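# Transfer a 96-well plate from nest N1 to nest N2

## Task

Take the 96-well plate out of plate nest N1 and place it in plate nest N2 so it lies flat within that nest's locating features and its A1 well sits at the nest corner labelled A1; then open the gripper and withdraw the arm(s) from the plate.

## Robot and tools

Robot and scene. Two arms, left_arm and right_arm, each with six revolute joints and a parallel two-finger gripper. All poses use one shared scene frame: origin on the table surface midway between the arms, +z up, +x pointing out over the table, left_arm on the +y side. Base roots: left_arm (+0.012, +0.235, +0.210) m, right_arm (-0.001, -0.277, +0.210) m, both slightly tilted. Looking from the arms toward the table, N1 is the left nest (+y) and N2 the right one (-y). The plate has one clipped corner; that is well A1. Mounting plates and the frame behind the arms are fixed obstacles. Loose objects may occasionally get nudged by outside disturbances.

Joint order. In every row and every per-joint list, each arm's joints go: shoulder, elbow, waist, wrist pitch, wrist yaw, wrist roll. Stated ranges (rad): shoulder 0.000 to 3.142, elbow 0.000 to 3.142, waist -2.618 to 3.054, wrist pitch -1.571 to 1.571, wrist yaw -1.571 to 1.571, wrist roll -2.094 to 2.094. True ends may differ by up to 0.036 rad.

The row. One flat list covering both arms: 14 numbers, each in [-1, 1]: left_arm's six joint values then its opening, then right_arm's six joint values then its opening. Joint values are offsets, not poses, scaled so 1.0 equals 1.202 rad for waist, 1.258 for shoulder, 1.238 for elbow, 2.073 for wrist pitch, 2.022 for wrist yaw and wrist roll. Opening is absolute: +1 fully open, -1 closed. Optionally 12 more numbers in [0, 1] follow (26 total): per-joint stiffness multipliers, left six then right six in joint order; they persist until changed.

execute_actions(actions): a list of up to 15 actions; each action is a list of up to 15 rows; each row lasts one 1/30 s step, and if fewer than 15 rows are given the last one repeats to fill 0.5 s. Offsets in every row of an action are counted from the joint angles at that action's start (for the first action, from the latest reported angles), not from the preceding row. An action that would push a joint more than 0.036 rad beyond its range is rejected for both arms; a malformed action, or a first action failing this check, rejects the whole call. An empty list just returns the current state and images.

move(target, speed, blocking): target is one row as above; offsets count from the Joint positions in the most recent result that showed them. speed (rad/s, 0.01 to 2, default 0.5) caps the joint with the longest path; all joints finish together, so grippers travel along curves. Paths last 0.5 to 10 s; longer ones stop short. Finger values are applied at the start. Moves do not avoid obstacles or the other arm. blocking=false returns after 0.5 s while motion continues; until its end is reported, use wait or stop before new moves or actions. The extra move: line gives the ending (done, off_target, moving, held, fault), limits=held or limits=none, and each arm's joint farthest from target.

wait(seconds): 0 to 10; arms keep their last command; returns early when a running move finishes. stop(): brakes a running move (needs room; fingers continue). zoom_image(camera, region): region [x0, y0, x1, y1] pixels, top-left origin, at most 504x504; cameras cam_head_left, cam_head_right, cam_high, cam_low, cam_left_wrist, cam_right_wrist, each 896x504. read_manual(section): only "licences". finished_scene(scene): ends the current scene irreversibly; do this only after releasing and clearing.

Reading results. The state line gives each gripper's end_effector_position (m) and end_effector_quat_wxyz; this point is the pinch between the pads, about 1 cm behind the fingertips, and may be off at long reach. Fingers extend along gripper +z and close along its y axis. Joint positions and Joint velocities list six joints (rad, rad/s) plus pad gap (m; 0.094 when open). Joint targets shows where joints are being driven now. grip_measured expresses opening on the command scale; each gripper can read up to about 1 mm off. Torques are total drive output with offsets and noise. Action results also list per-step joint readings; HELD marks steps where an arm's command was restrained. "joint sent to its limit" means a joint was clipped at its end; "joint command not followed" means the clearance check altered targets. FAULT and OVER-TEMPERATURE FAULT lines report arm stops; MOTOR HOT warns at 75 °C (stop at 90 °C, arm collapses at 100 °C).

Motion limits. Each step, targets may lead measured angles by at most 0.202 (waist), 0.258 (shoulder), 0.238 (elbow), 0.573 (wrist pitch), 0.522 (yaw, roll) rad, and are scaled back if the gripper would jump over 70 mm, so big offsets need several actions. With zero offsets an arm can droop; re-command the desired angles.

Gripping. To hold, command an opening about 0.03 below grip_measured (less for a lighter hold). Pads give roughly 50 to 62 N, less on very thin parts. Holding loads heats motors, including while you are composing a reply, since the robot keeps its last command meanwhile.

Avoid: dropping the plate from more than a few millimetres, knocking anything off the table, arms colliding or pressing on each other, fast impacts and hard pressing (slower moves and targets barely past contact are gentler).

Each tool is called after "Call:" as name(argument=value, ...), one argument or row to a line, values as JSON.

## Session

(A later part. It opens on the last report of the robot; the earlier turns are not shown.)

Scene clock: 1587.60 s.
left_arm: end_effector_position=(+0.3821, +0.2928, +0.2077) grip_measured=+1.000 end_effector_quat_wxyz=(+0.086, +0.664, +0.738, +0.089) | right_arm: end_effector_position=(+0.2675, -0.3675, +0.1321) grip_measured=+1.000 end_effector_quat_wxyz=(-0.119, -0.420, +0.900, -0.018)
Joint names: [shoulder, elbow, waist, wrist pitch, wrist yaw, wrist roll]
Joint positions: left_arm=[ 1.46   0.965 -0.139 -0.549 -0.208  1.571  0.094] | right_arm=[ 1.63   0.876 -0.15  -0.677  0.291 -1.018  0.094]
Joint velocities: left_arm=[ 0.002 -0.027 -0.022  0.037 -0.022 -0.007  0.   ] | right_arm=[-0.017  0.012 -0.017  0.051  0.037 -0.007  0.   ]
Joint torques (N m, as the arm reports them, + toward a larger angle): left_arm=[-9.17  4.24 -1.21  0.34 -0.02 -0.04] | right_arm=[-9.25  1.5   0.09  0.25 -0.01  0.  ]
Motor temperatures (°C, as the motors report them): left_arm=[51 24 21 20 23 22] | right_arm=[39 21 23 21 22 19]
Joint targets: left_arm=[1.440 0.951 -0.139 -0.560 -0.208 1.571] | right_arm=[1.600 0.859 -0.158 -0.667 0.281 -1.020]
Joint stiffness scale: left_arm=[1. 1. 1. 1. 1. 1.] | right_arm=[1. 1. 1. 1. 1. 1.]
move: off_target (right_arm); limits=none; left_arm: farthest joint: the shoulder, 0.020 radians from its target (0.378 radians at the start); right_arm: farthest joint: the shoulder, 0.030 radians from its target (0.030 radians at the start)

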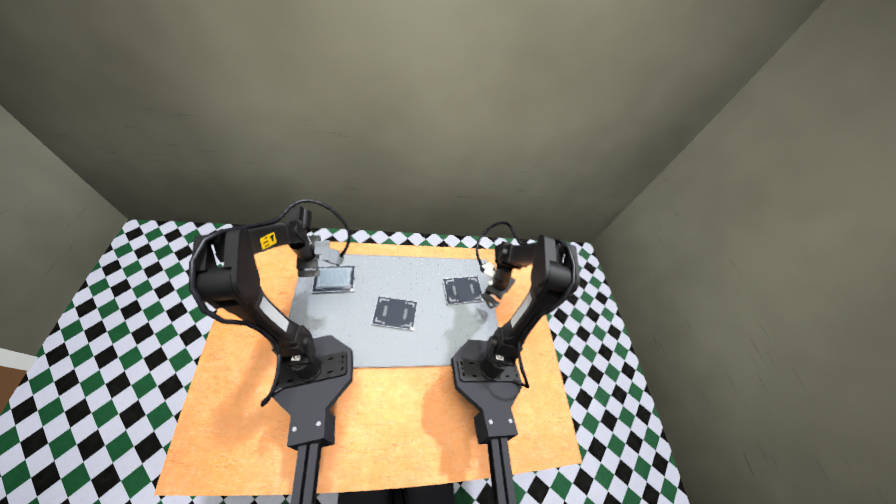

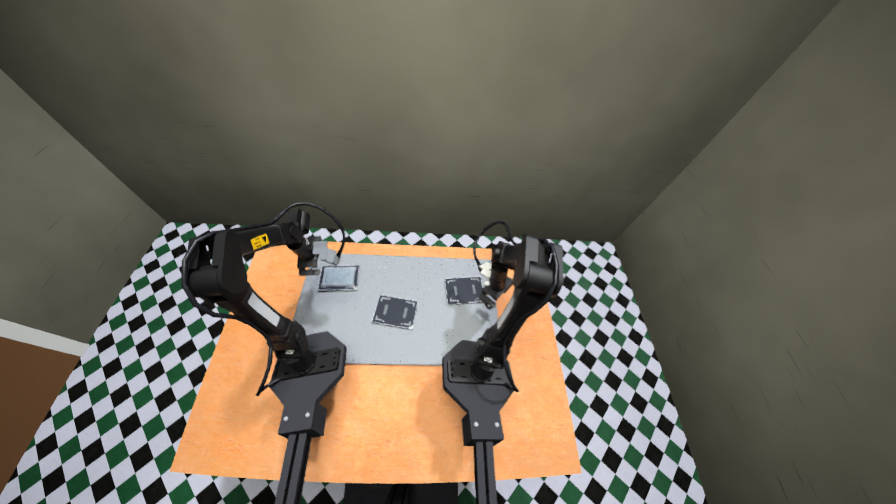

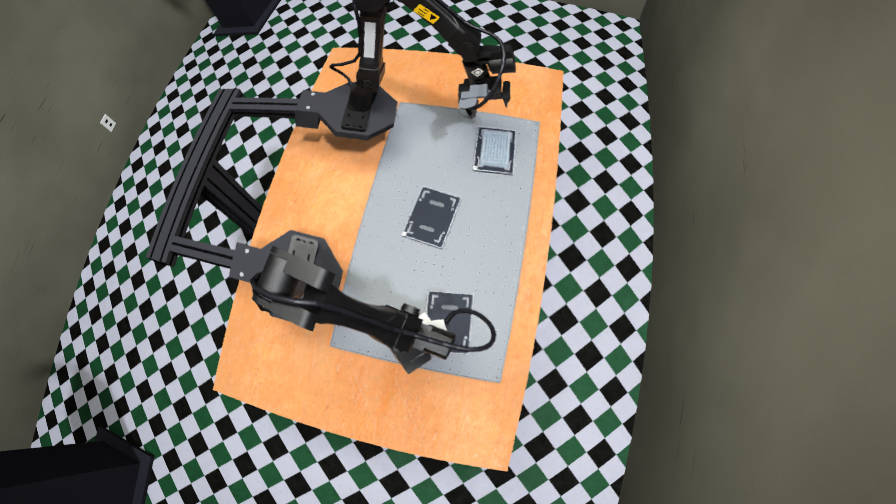

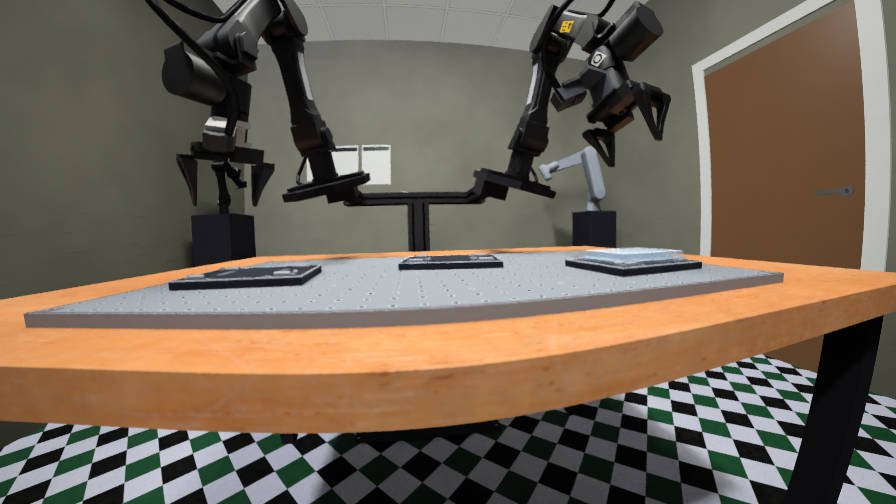

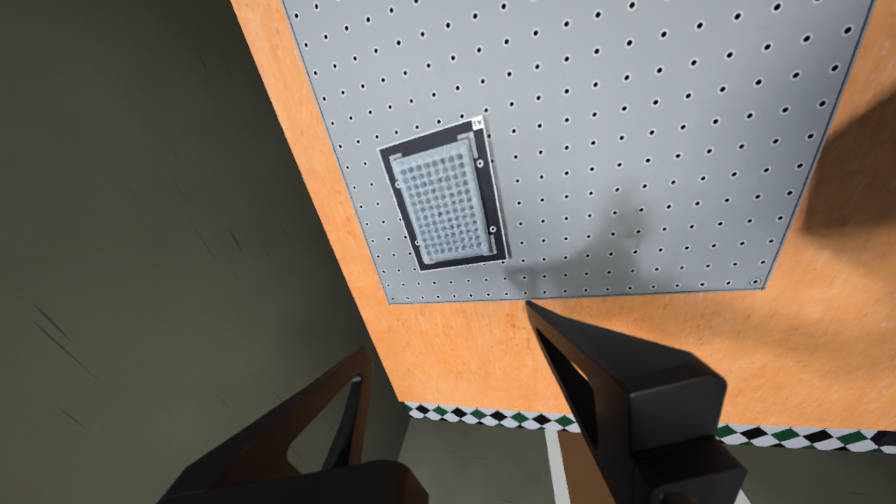

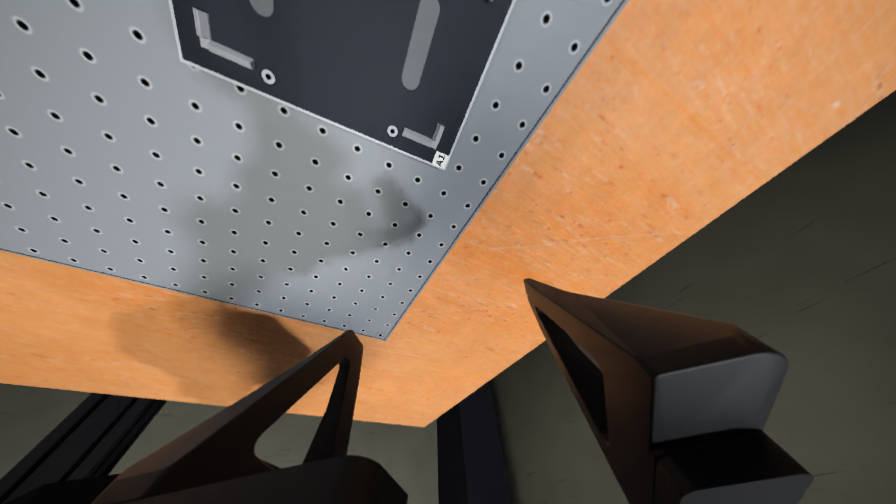

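Call:
zoom_image(
  camera="cam_high",
  region=[395, 180, 470, 255],
)

Call:
zoom_image(
  camera="cam_head_left",
  region=[300, 250, 520, 345],
)

Region (395, 180, 470, 255) of cam_high's 896x504 image, scaled by 6.720, with more detail than that image has.

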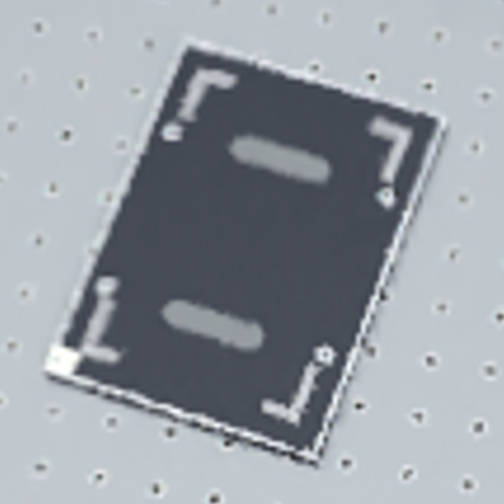

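Region (300, 250, 520, 345) of cam_head_left's 896x504 image, scaled by 2.291, with more detail than that image has; it fills the top 218 rows of this view, and the rest is white.

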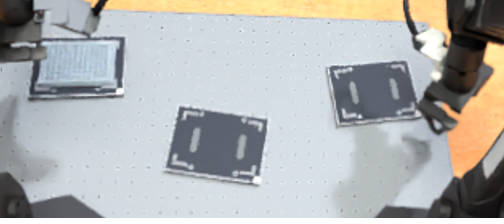

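Call:
finished_scene(
  scene=2,
)

The scene is finished: the task was done.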